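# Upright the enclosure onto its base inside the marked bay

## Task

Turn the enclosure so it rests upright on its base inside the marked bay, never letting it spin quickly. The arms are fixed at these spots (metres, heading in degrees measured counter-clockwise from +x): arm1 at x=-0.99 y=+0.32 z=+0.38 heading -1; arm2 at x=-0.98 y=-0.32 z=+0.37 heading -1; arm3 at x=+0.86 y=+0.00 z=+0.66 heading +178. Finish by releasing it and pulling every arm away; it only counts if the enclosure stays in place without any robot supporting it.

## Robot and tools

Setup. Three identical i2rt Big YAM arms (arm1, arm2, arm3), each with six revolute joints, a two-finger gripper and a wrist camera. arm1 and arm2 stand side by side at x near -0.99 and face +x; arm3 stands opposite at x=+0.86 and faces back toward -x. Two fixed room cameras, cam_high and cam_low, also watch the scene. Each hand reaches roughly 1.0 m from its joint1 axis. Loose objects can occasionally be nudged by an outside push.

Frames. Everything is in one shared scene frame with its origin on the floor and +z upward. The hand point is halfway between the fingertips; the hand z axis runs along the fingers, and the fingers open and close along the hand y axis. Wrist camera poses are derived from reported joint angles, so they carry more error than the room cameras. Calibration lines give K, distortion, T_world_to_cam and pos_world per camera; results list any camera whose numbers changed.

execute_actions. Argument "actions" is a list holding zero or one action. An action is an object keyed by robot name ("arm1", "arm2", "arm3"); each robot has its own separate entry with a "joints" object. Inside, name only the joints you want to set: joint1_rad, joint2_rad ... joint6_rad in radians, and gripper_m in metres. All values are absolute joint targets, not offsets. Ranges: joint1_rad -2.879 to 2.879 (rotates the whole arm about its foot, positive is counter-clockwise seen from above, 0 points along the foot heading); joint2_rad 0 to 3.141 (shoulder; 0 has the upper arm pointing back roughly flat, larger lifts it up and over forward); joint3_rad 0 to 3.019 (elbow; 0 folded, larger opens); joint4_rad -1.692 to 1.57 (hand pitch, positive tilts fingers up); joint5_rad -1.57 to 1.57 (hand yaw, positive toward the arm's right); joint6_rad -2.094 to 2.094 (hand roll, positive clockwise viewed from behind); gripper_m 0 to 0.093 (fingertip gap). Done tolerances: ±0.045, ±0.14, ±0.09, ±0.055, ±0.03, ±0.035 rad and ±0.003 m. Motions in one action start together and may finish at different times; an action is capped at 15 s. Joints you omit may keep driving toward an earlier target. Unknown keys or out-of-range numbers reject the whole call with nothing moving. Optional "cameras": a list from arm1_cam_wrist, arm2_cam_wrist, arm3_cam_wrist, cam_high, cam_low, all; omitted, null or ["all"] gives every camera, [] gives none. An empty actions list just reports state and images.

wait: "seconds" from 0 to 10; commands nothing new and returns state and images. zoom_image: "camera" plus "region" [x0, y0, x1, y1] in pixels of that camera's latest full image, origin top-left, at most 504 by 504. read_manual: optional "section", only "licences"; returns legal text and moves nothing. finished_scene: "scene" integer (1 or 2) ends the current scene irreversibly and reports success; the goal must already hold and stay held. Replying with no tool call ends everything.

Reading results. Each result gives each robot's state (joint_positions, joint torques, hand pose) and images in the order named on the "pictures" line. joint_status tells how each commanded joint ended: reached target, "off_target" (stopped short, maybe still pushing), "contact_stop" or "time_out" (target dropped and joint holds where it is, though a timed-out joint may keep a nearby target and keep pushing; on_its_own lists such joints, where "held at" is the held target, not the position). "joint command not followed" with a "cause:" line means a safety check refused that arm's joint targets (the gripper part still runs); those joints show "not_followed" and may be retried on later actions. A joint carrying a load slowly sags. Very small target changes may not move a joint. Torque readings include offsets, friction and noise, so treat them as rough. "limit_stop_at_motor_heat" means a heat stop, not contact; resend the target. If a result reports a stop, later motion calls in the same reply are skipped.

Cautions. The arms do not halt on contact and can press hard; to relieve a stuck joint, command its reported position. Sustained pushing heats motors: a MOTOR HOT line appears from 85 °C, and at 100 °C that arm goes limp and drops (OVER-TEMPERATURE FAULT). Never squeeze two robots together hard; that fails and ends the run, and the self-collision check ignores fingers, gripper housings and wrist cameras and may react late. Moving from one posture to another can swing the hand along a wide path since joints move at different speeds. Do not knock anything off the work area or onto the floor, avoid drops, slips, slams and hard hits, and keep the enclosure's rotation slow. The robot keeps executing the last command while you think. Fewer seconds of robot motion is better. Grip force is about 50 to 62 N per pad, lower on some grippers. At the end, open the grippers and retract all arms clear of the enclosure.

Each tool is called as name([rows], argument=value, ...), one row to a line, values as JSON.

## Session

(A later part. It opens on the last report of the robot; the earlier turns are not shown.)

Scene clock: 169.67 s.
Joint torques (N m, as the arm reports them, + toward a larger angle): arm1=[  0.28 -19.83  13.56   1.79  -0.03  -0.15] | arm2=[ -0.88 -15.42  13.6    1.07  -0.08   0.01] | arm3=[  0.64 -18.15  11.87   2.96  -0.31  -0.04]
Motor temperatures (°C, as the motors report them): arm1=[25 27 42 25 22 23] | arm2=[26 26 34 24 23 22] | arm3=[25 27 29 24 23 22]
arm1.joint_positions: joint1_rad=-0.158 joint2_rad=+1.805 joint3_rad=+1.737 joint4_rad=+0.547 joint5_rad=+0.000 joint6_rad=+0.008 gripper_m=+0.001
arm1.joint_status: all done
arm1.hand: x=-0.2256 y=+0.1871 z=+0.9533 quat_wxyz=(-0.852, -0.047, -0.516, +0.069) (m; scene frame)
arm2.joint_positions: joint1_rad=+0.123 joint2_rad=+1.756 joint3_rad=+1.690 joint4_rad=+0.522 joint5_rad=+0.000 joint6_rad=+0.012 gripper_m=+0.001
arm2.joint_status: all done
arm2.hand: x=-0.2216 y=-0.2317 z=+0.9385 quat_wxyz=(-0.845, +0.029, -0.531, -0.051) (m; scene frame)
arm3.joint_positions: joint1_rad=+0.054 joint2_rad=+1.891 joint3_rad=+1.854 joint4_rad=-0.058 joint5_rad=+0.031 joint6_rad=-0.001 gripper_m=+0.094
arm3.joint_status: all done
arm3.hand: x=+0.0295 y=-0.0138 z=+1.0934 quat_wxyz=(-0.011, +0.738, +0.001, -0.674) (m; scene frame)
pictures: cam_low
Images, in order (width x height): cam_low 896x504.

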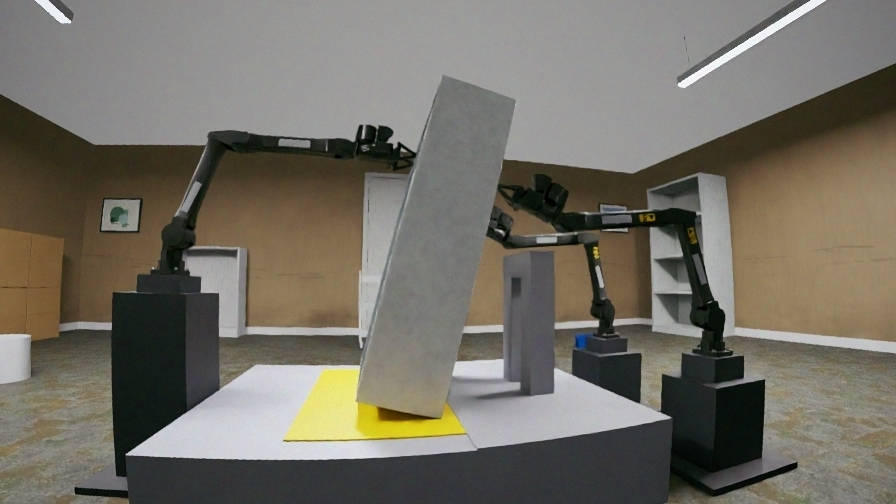

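execute_actions([
  {"arm3":{"joints":{"joint2_rad":1.86,"joint3_rad":1.715,"joint4_rad":0.005}}},
], cameras=["cam_low"])

Scene clock: 173.87 s.
Joint torques (N m, as the arm reports them, + toward a larger angle): arm1=[ -0.05 -19.33  13.62   1.52  -0.02  -0.1 ] | arm2=[ -1.05 -15.41  13.57   1.05  -0.08   0.01] | arm3=[  0.29 -17.65  12.7    3.12  -0.3    0.02]
Motor temperatures (°C, as the motors report them): arm1=[25 27 42 25 22 23] | arm2=[26 27 34 24 23 22] | arm3=[25 26 29 24 23 22]
arm1.joint_positions: joint1_rad=-0.158 joint2_rad=+1.805 joint3_rad=+1.737 joint4_rad=+0.547 joint5_rad=+0.000 joint6_rad=+0.008 gripper_m=+0.001
arm1.joint_status: not commanded
arm1.hand: x=-0.2256 y=+0.1871 z=+0.9533 quat_wxyz=(-0.852, -0.047, -0.516, +0.069) (m; scene frame)
arm2.joint_positions: joint1_rad=+0.123 joint2_rad=+1.756 joint3_rad=+1.690 joint4_rad=+0.522 joint5_rad=+0.000 joint6_rad=+0.012 gripper_m=+0.001
arm2.joint_status: not commanded
arm2.hand: x=-0.2216 y=-0.2317 z=+0.9385 quat_wxyz=(-0.845, +0.029, -0.531, -0.051) (m; scene frame)
arm3.joint_positions: joint1_rad=+0.055 joint2_rad=+1.823 joint3_rad=+1.701 joint4_rad=-0.010 joint5_rad=+0.032 joint6_rad=+0.000 gripper_m=+0.094
arm3.joint_status: all done
arm3.hand: x=+0.0563 y=-0.0130 z=+1.0635 quat_wxyz=(-0.012, +0.751, +0.000, -0.661) (m; scene frame)
pictures: cam_low
Images, in order (width x height): cam_low 896x504.

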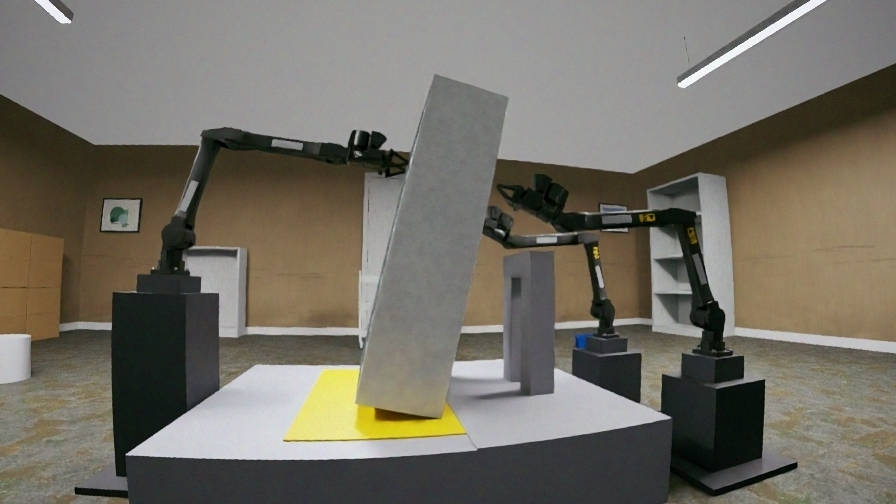

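execute_actions([
  {"arm3":{"joints":{"joint2_rad":1.785,"joint3_rad":1.62,"joint4_rad":0.05}},"arm1":{"joints":{"joint2_rad":1.6}},"arm2":{"joints":{"joint2_rad":1.55}}},
], cameras=["cam_low"])

Scene clock: 180.23 s.
Joint torques (N m, as the arm reports them, + toward a larger angle): arm1=[  0.05 -16.3   10.14   1.65  -0.02  -0.11] | arm2=[ -1.07 -12.09  10.54   1.13  -0.09   0.01] | arm3=[  0.93 -15.3   14.73   2.79  -0.6   -0.24]
Motor temperatures (°C, as the motors report them): arm1=[25 27 42 25 22 23] | arm2=[26 27 34 24 23 22] | arm3=[25 26 29 24 23 22]
arm1.joint_positions: joint1_rad=-0.158 joint2_rad=+1.602 joint3_rad=+1.774 joint4_rad=+0.540 joint5_rad=+0.000 joint6_rad=+0.008 gripper_m=+0.001
arm1.joint_status: all done
arm1.hand: x=-0.3358 y=+0.2060 z=+1.1159 quat_wxyz=(-0.907, -0.037, -0.413, +0.074) (m; scene frame)
arm2.joint_positions: joint1_rad=+0.123 joint2_rad=+1.543 joint3_rad=+1.730 joint4_rad=+0.513 joint5_rad=+0.000 joint6_rad=+0.012 gripper_m=+0.001
arm2.joint_status: all done
arm2.hand: x=-0.3378 y=-0.2441 z=+1.1069 quat_wxyz=(-0.904, +0.023, -0.424, -0.055) (m; scene frame)
arm3.joint_positions: joint1_rad=+0.057 joint2_rad=+1.743 joint3_rad=+1.575 joint4_rad=+0.029 joint5_rad=+0.039 joint6_rad=+0.017 gripper_m=+0.094
arm3.joint_status: all done
arm3.hand: x=+0.0875 y=-0.0129 z=+1.0557 quat_wxyz=(-0.008, +0.753, -0.008, -0.658) (m; scene frame)
pictures: cam_low
Images, in order (width x height): cam_low 896x504.

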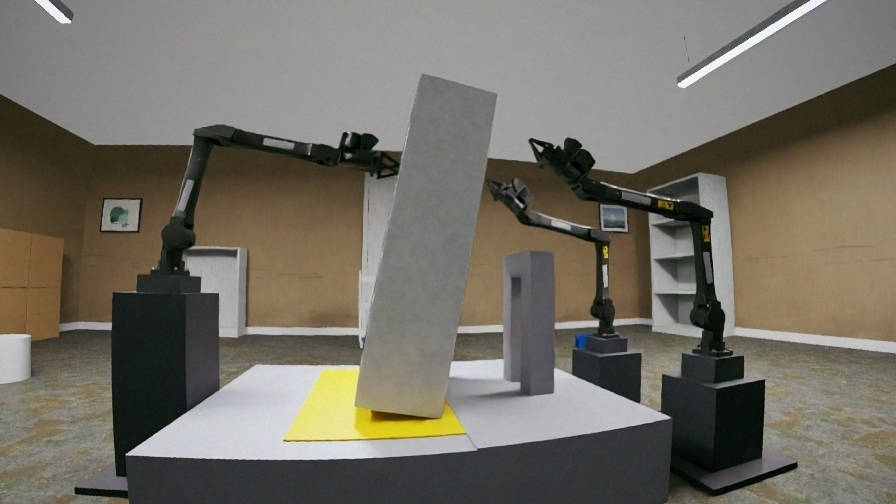

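execute_actions([
  {"arm3":{"joints":{"joint2_rad":1.72,"joint3_rad":1.485,"joint4_rad":0.085,"joint5_rad":0.045}},"arm1":{"joints":{"joint2_rad":1.4,"joint3_rad":1.6}},"arm2":{"joints":{"joint2_rad":1.35,"joint3_rad":1.6}}},
], cameras=["cam_low"])

Scene clock: 186.33 s.
Joint torques (N m, as the arm reports them, + toward a larger angle): arm1=[  0.07 -12.04   9.04   1.36  -0.04  -0.1 ] | arm2=[-1.04 -8.84  7.76  1.   -0.09  0.01] | arm3=[ -0.01 -10.05  16.49   3.28  -0.22  -0.17]
Motor temperatures (°C, as the motors report them): arm1=[25 27 41 25 22 23] | arm2=[26 27 34 24 23 22] | arm3=[25 26 29 24 23 22]
arm1.joint_positions: joint1_rad=-0.158 joint2_rad=+1.392 joint3_rad=+1.596 joint4_rad=+0.540 joint5_rad=+0.000 joint6_rad=+0.008 gripper_m=+0.001
arm1.joint_status: all done
arm1.hand: x=-0.4223 y=+0.2210 z=+1.1421 quat_wxyz=(-0.914, -0.036, -0.398, +0.074) (m; scene frame)
arm2.joint_positions: joint1_rad=+0.123 joint2_rad=+1.341 joint3_rad=+1.601 joint4_rad=+0.513 joint5_rad=+0.000 joint6_rad=+0.012 gripper_m=+0.001
arm2.joint_status: all done
arm2.hand: x=-0.4324 y=-0.2546 z=+1.1517 quat_wxyz=(-0.919, +0.022, -0.391, -0.056) (m; scene frame)
arm3.joint_positions: joint1_rad=+0.061 joint2_rad=+1.636 joint3_rad=+1.420 joint4_rad=+0.061 joint5_rad=+0.049 joint6_rad=+0.012 gripper_m=+0.094
arm3.joint_status: all done
arm3.hand: x=+0.1310 y=-0.0131 z=+1.0464 quat_wxyz=(-0.012, +0.758, -0.007, -0.652) (m; scene frame)
pictures: cam_low
Images, in order (width x height): cam_low 896x504.

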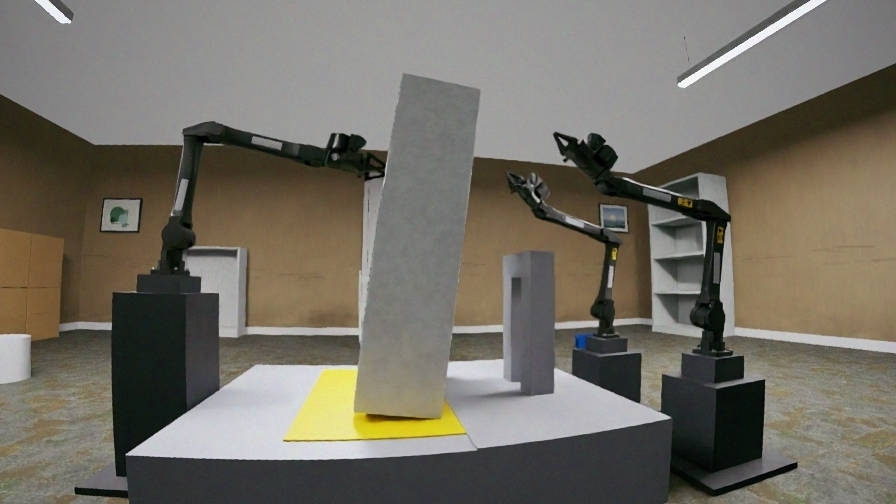

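execute_actions([
  {"arm3":{"joints":{"joint2_rad":1.67,"joint3_rad":1.385,"joint4_rad":0.11}},"arm1":{"joints":{"joint2_rad":1.2,"joint3_rad":1.4}},"arm2":{"joints":{"joint2_rad":1.15,"joint3_rad":1.4}}},
], cameras=["cam_low"])

Scene clock: 191.60 s.
Joint torques (N m, as the arm reports them, + toward a larger angle): arm1=[ 0.08 -8.26  9.15  1.43 -0.02 -0.11] | arm2=[-1.01 -6.21  7.52  0.99 -0.09  0.01] | arm3=[-0.55 -7.15 16.15  3.58 -0.22 -0.18]
Motor temperatures (°C, as the motors report them): arm1=[25 27 41 25 22 23] | arm2=[26 26 33 24 23 22] | arm3=[25 26 30 24 23 22]
arm1.joint_positions: joint1_rad=-0.158 joint2_rad=+1.192 joint3_rad=+1.396 joint4_rad=+0.540 joint5_rad=+0.000 joint6_rad=+0.008 gripper_m=+0.001
arm1.joint_status: all done
arm1.hand: x=-0.4974 y=+0.2340 z=+1.1337 quat_wxyz=(-0.913, -0.036, -0.399, +0.074) (m; scene frame)
arm2.joint_positions: joint1_rad=+0.123 joint2_rad=+1.144 joint3_rad=+1.404 joint4_rad=+0.513 joint5_rad=+0.000 joint6_rad=+0.012 gripper_m=+0.001
arm2.joint_status: all done
arm2.hand: x=-0.5072 y=-0.2632 z=+1.1410 quat_wxyz=(-0.919, +0.022, -0.391, -0.056) (m; scene frame)
arm3.joint_positions: joint1_rad=+0.063 joint2_rad=+1.566 joint3_rad=+1.323 joint4_rad=+0.080 joint5_rad=+0.050 joint6_rad=+0.012 gripper_m=+0.094
arm3.joint_status: all done
arm3.hand: x=+0.1601 y=-0.0134 z=+1.0398 quat_wxyz=(-0.012, +0.761, -0.007, -0.649) (m; scene frame)
pictures: cam_low
Images, in order (width x height): cam_low 896x504.

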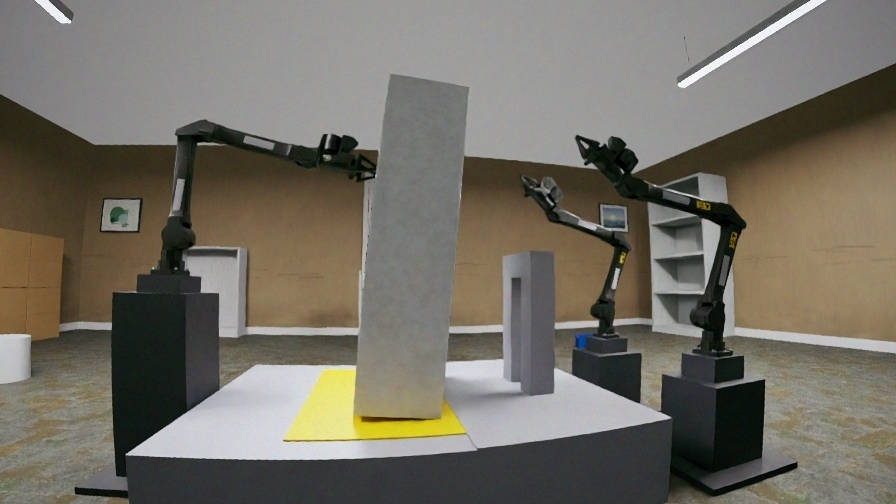

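execute_actions([
  {"arm3":{"joints":{"joint2_rad":1.615,"joint3_rad":1.295,"joint4_rad":0.13}},"arm1":{"joints":{"joint2_rad":1.0,"joint3_rad":1.25}},"arm2":{"joints":{"joint2_rad":0.95,"joint3_rad":1.25}}},
], cameras=["cam_low"])

Scene clock: 196.37 s.
Joint torques (N m, as the arm reports them, + toward a larger angle): arm1=[ 0.18 -5.04  9.6   1.51 -0.01 -0.11] | arm2=[-0.99 -2.96  7.79  0.91 -0.09  0.01] | arm3=[ 0.45 -3.23 17.45  3.38 -0.34 -0.11]
Motor temperatures (°C, as the motors report them): arm1=[25 26 40 25 22 23] | arm2=[26 26 32 24 23 22] | arm3=[25 25 30 24 23 22]
arm1.joint_positions: joint1_rad=-0.158 joint2_rad=+0.997 joint3_rad=+1.238 joint4_rad=+0.539 joint5_rad=+0.000 joint6_rad=+0.008 gripper_m=+0.001
arm1.joint_status: all done
arm1.hand: x=-0.5773 y=+0.2478 z=+1.1319 quat_wxyz=(-0.921, -0.035, -0.382, +0.075) (m; scene frame)
arm2.joint_positions: joint1_rad=+0.123 joint2_rad=+0.941 joint3_rad=+1.248 joint4_rad=+0.513 joint5_rad=+0.000 joint6_rad=+0.012 gripper_m=+0.001
arm2.joint_status: all done
arm2.hand: x=-0.5928 y=-0.2729 z=+1.1399 quat_wxyz=(-0.927, +0.021, -0.369, -0.057) (m; scene frame)
arm3.joint_positions: joint1_rad=+0.065 joint2_rad=+1.487 joint3_rad=+1.218 joint4_rad=+0.096 joint5_rad=+0.052 joint6_rad=+0.013 gripper_m=+0.094
arm3.joint_status: all done
arm3.hand: x=+0.1932 y=-0.0137 z=+1.0312 quat_wxyz=(-0.012, +0.764, -0.007, -0.645) (m; scene frame)
pictures: cam_low
Images, in order (width x height): cam_low 896x504.

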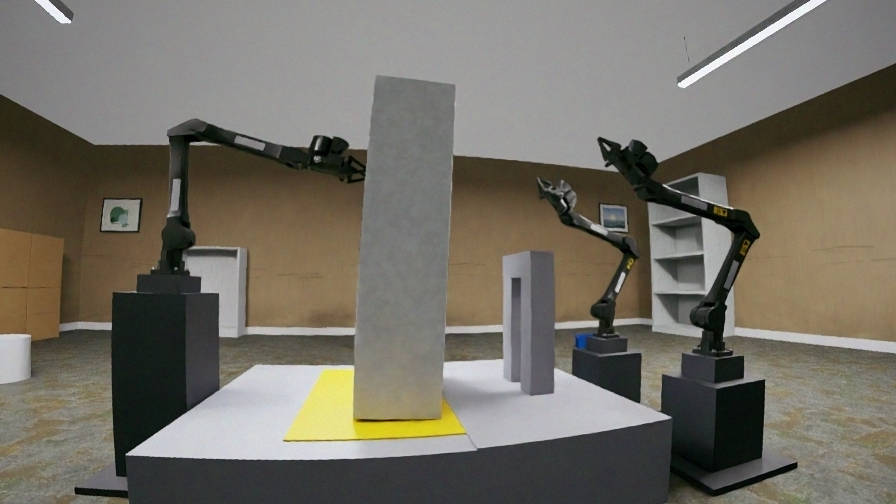

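execute_actions([
  {"arm3":{"joints":{"joint2_rad":1.57,"joint3_rad":1.22,"joint4_rad":0.145}},"arm1":{"joints":{"joint2_rad":0.8,"joint3_rad":1.1}},"arm2":{"joints":{"joint2_rad":0.75,"joint3_rad":1.1}}},
], cameras=["cam_low"])

Scene clock: 203.67 s.
Joint torques (N m, as the arm reports them, + toward a larger angle): arm1=[-0.01 -2.33  9.37  1.47 -0.02 -0.14] | arm2=[-0.98 -0.2   7.56  0.82 -0.09  0.01] | arm3=[-0.89 -0.56 17.54  3.97 -0.39 -0.19]
Motor temperatures (°C, as the motors report them): arm1=[25 26 39 25 22 23] | arm2=[26 26 31 24 23 22] | arm3=[25 25 31 24 23 22]
arm1.joint_positions: joint1_rad=-0.158 joint2_rad=+0.797 joint3_rad=+1.091 joint4_rad=+0.539 joint5_rad=+0.000 joint6_rad=+0.008 gripper_m=+0.001
arm1.joint_status: all done
arm1.hand: x=-0.6579 y=+0.2618 z=+1.1231 quat_wxyz=(-0.930, -0.032, -0.358, +0.076) (m; scene frame)
arm2.joint_positions: joint1_rad=+0.123 joint2_rad=+0.741 joint3_rad=+1.099 joint4_rad=+0.513 joint5_rad=+0.000 joint6_rad=+0.012 gripper_m=+0.001
arm2.joint_status: all done
arm2.hand: x=-0.6736 y=-0.2821 z=+1.1269 quat_wxyz=(-0.937, +0.020, -0.345, -0.058) (m; scene frame)
arm3.joint_positions: joint1_rad=+0.067 joint2_rad=+1.427 joint3_rad=+1.141 joint4_rad=+0.101 joint5_rad=+0.053 joint6_rad=+0.014 gripper_m=+0.094
arm3.joint_status: joint2_rad off_target (ended at +1.427, target +1.570); the others done
arm3.hand: x=+0.2184 y=-0.0142 z=+1.0238 quat_wxyz=(-0.012, +0.768, -0.007, -0.641) (m; scene frame)
pictures: cam_low
Images, in order (width x height): cam_low 896x504.

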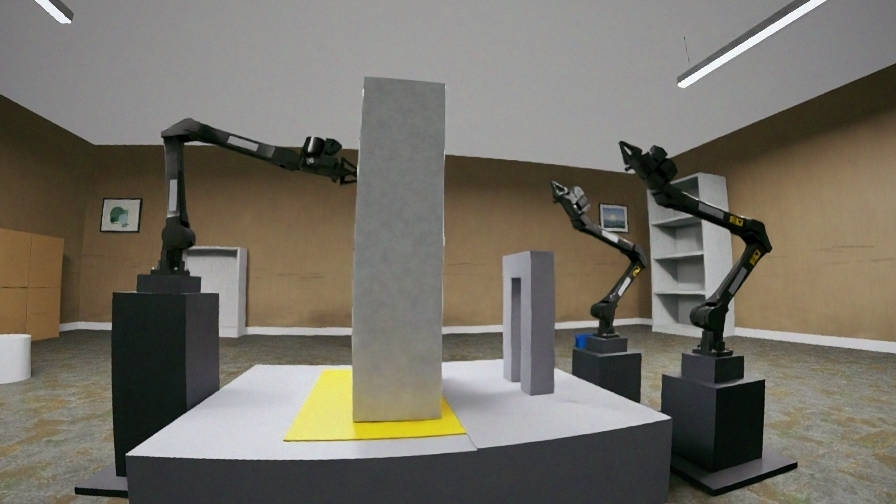

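execute_actions([
  {"arm3":{"joints":{"joint2_rad":1.525,"joint3_rad":1.16}}},
], cameras=["cam_low"])

Scene clock: 206.23 s.
Joint torques (N m, as the arm reports them, + toward a larger angle): arm1=[ 0.41 -2.18  9.23  1.37 -0.02 -0.13] | arm2=[-0.97 -0.35  7.53  0.83 -0.09  0.01] | arm3=[-0.18 -1.63 15.35  3.16 -0.39 -0.1 ]
Motor temperatures (°C, as the motors report them): arm1=[25 26 39 25 22 23] | arm2=[26 26 31 24 23 22] | arm3=[25 25 32 24 23 22]
arm1.joint_positions: joint1_rad=-0.158 joint2_rad=+0.797 joint3_rad=+1.091 joint4_rad=+0.539 joint5_rad=+0.000 joint6_rad=+0.008 gripper_m=+0.001
arm1.joint_status: not commanded
arm1.hand: x=-0.6579 y=+0.2618 z=+1.1231 quat_wxyz=(-0.930, -0.032, -0.358, +0.076) (m; scene frame)
arm2.joint_positions: joint1_rad=+0.123 joint2_rad=+0.741 joint3_rad=+1.099 joint4_rad=+0.513 joint5_rad=+0.000 joint6_rad=+0.012 gripper_m=+0.001
arm2.joint_status: not commanded
arm2.hand: x=-0.6736 y=-0.2821 z=+1.1269 quat_wxyz=(-0.937, +0.020, -0.345, -0.058) (m; scene frame)
arm3.joint_positions: joint1_rad=+0.068 joint2_rad=+1.405 joint3_rad=+1.108 joint4_rad=+0.116 joint5_rad=+0.055 joint6_rad=+0.013 gripper_m=+0.094
arm3.joint_status: all done
arm3.hand: x=+0.2278 y=-0.0141 z=+1.0208 quat_wxyz=(-0.012, +0.766, -0.006, -0.642) (m; scene frame)
pictures: cam_low
Images, in order (width x height): cam_low 896x504.

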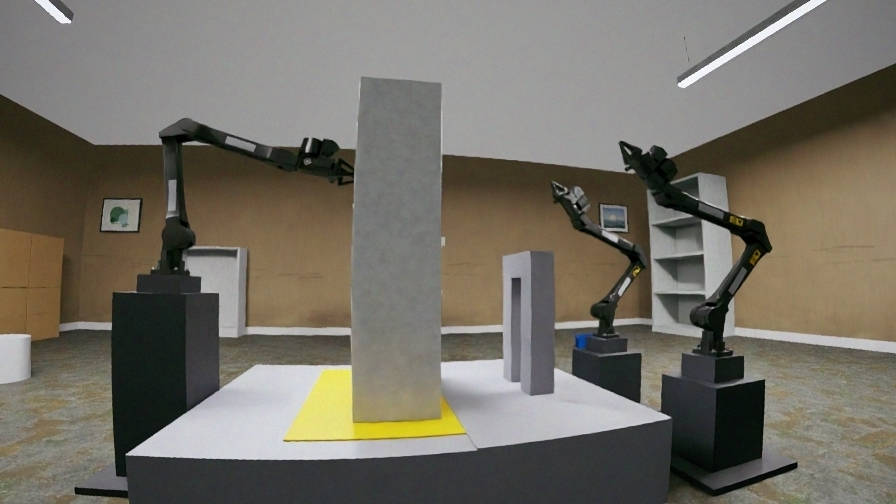

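Landed; retreat.

execute_actions([
  {"arm3":{"joints":{"joint2_rad":0.7,"joint3_rad":1.0}},"arm1":{"joints":{"joint2_rad":0.6}},"arm2":{"joints":{"joint2_rad":0.6}}},
], cameras=["cam_low","cam_high"])

Scene clock: 210.17 s.
Joint torques (N m, as the arm reports them, + toward a larger angle): arm1=[-0.29  0.65  8.97  0.84 -0.03 -0.12] | arm2=[-0.96  1.99  7.04  0.58 -0.09  0.01] | arm3=[-0.03  0.54 11.24  1.96 -0.24 -0.19]
Motor temperatures (°C, as the motors report them): arm1=[25 26 39 25 22 23] | arm2=[26 26 31 24 23 22] | arm3=[25 25 31 24 23 22]
arm1.joint_positions: joint1_rad=-0.158 joint2_rad=+0.603 joint3_rad=+1.086 joint4_rad=+0.543 joint5_rad=+0.000 joint6_rad=+0.008 gripper_m=+0.001
arm1.joint_status: all done
arm1.hand: x=-0.7788 y=+0.2827 z=+1.1703 quat_wxyz=(-0.960, -0.024, -0.267, +0.078) (m; scene frame)
arm2.joint_positions: joint1_rad=+0.123 joint2_rad=+0.591 joint3_rad=+1.097 joint4_rad=+0.513 joint5_rad=+0.000 joint6_rad=+0.012 gripper_m=+0.001
arm2.joint_status: all done
arm2.hand: x=-0.7690 y=-0.2928 z=+1.1618 quat_wxyz=(-0.959, +0.016, -0.275, -0.059) (m; scene frame)
arm3.joint_positions: joint1_rad=+0.068 joint2_rad=+0.697 joint3_rad=+0.987 joint4_rad=+0.140 joint5_rad=+0.049 joint6_rad=+0.011 gripper_m=+0.094
arm3.joint_status: all done
arm3.hand: x=+0.4976 y=-0.0108 z=+1.2976 quat_wxyz=(+0.001, +0.538, -0.009, -0.843) (m; scene frame)
pictures: cam_high, cam_low
Images, in order (width x height): cam_high 896x504, cam_low 896x504.

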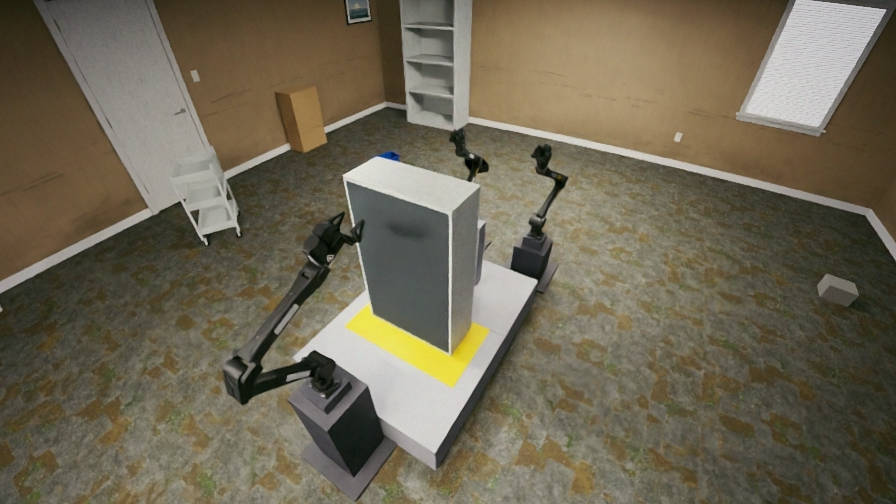

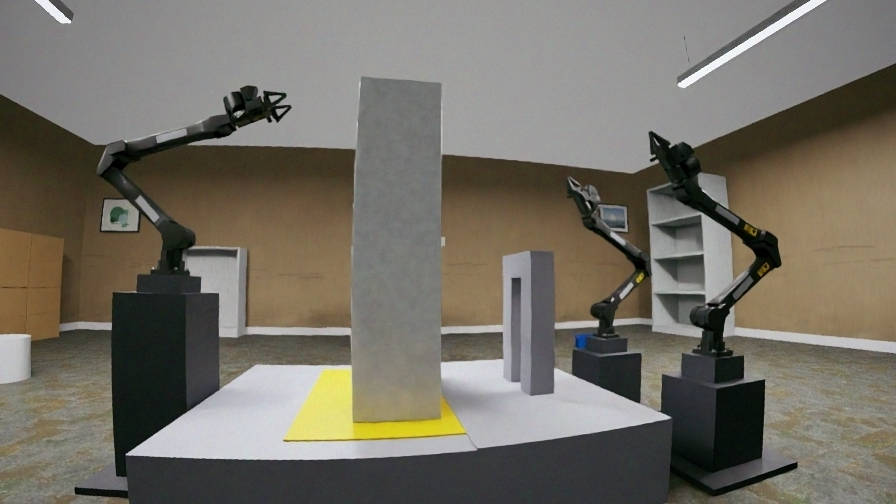

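finished_scene(scene=1)

The scene is finished: the task was done.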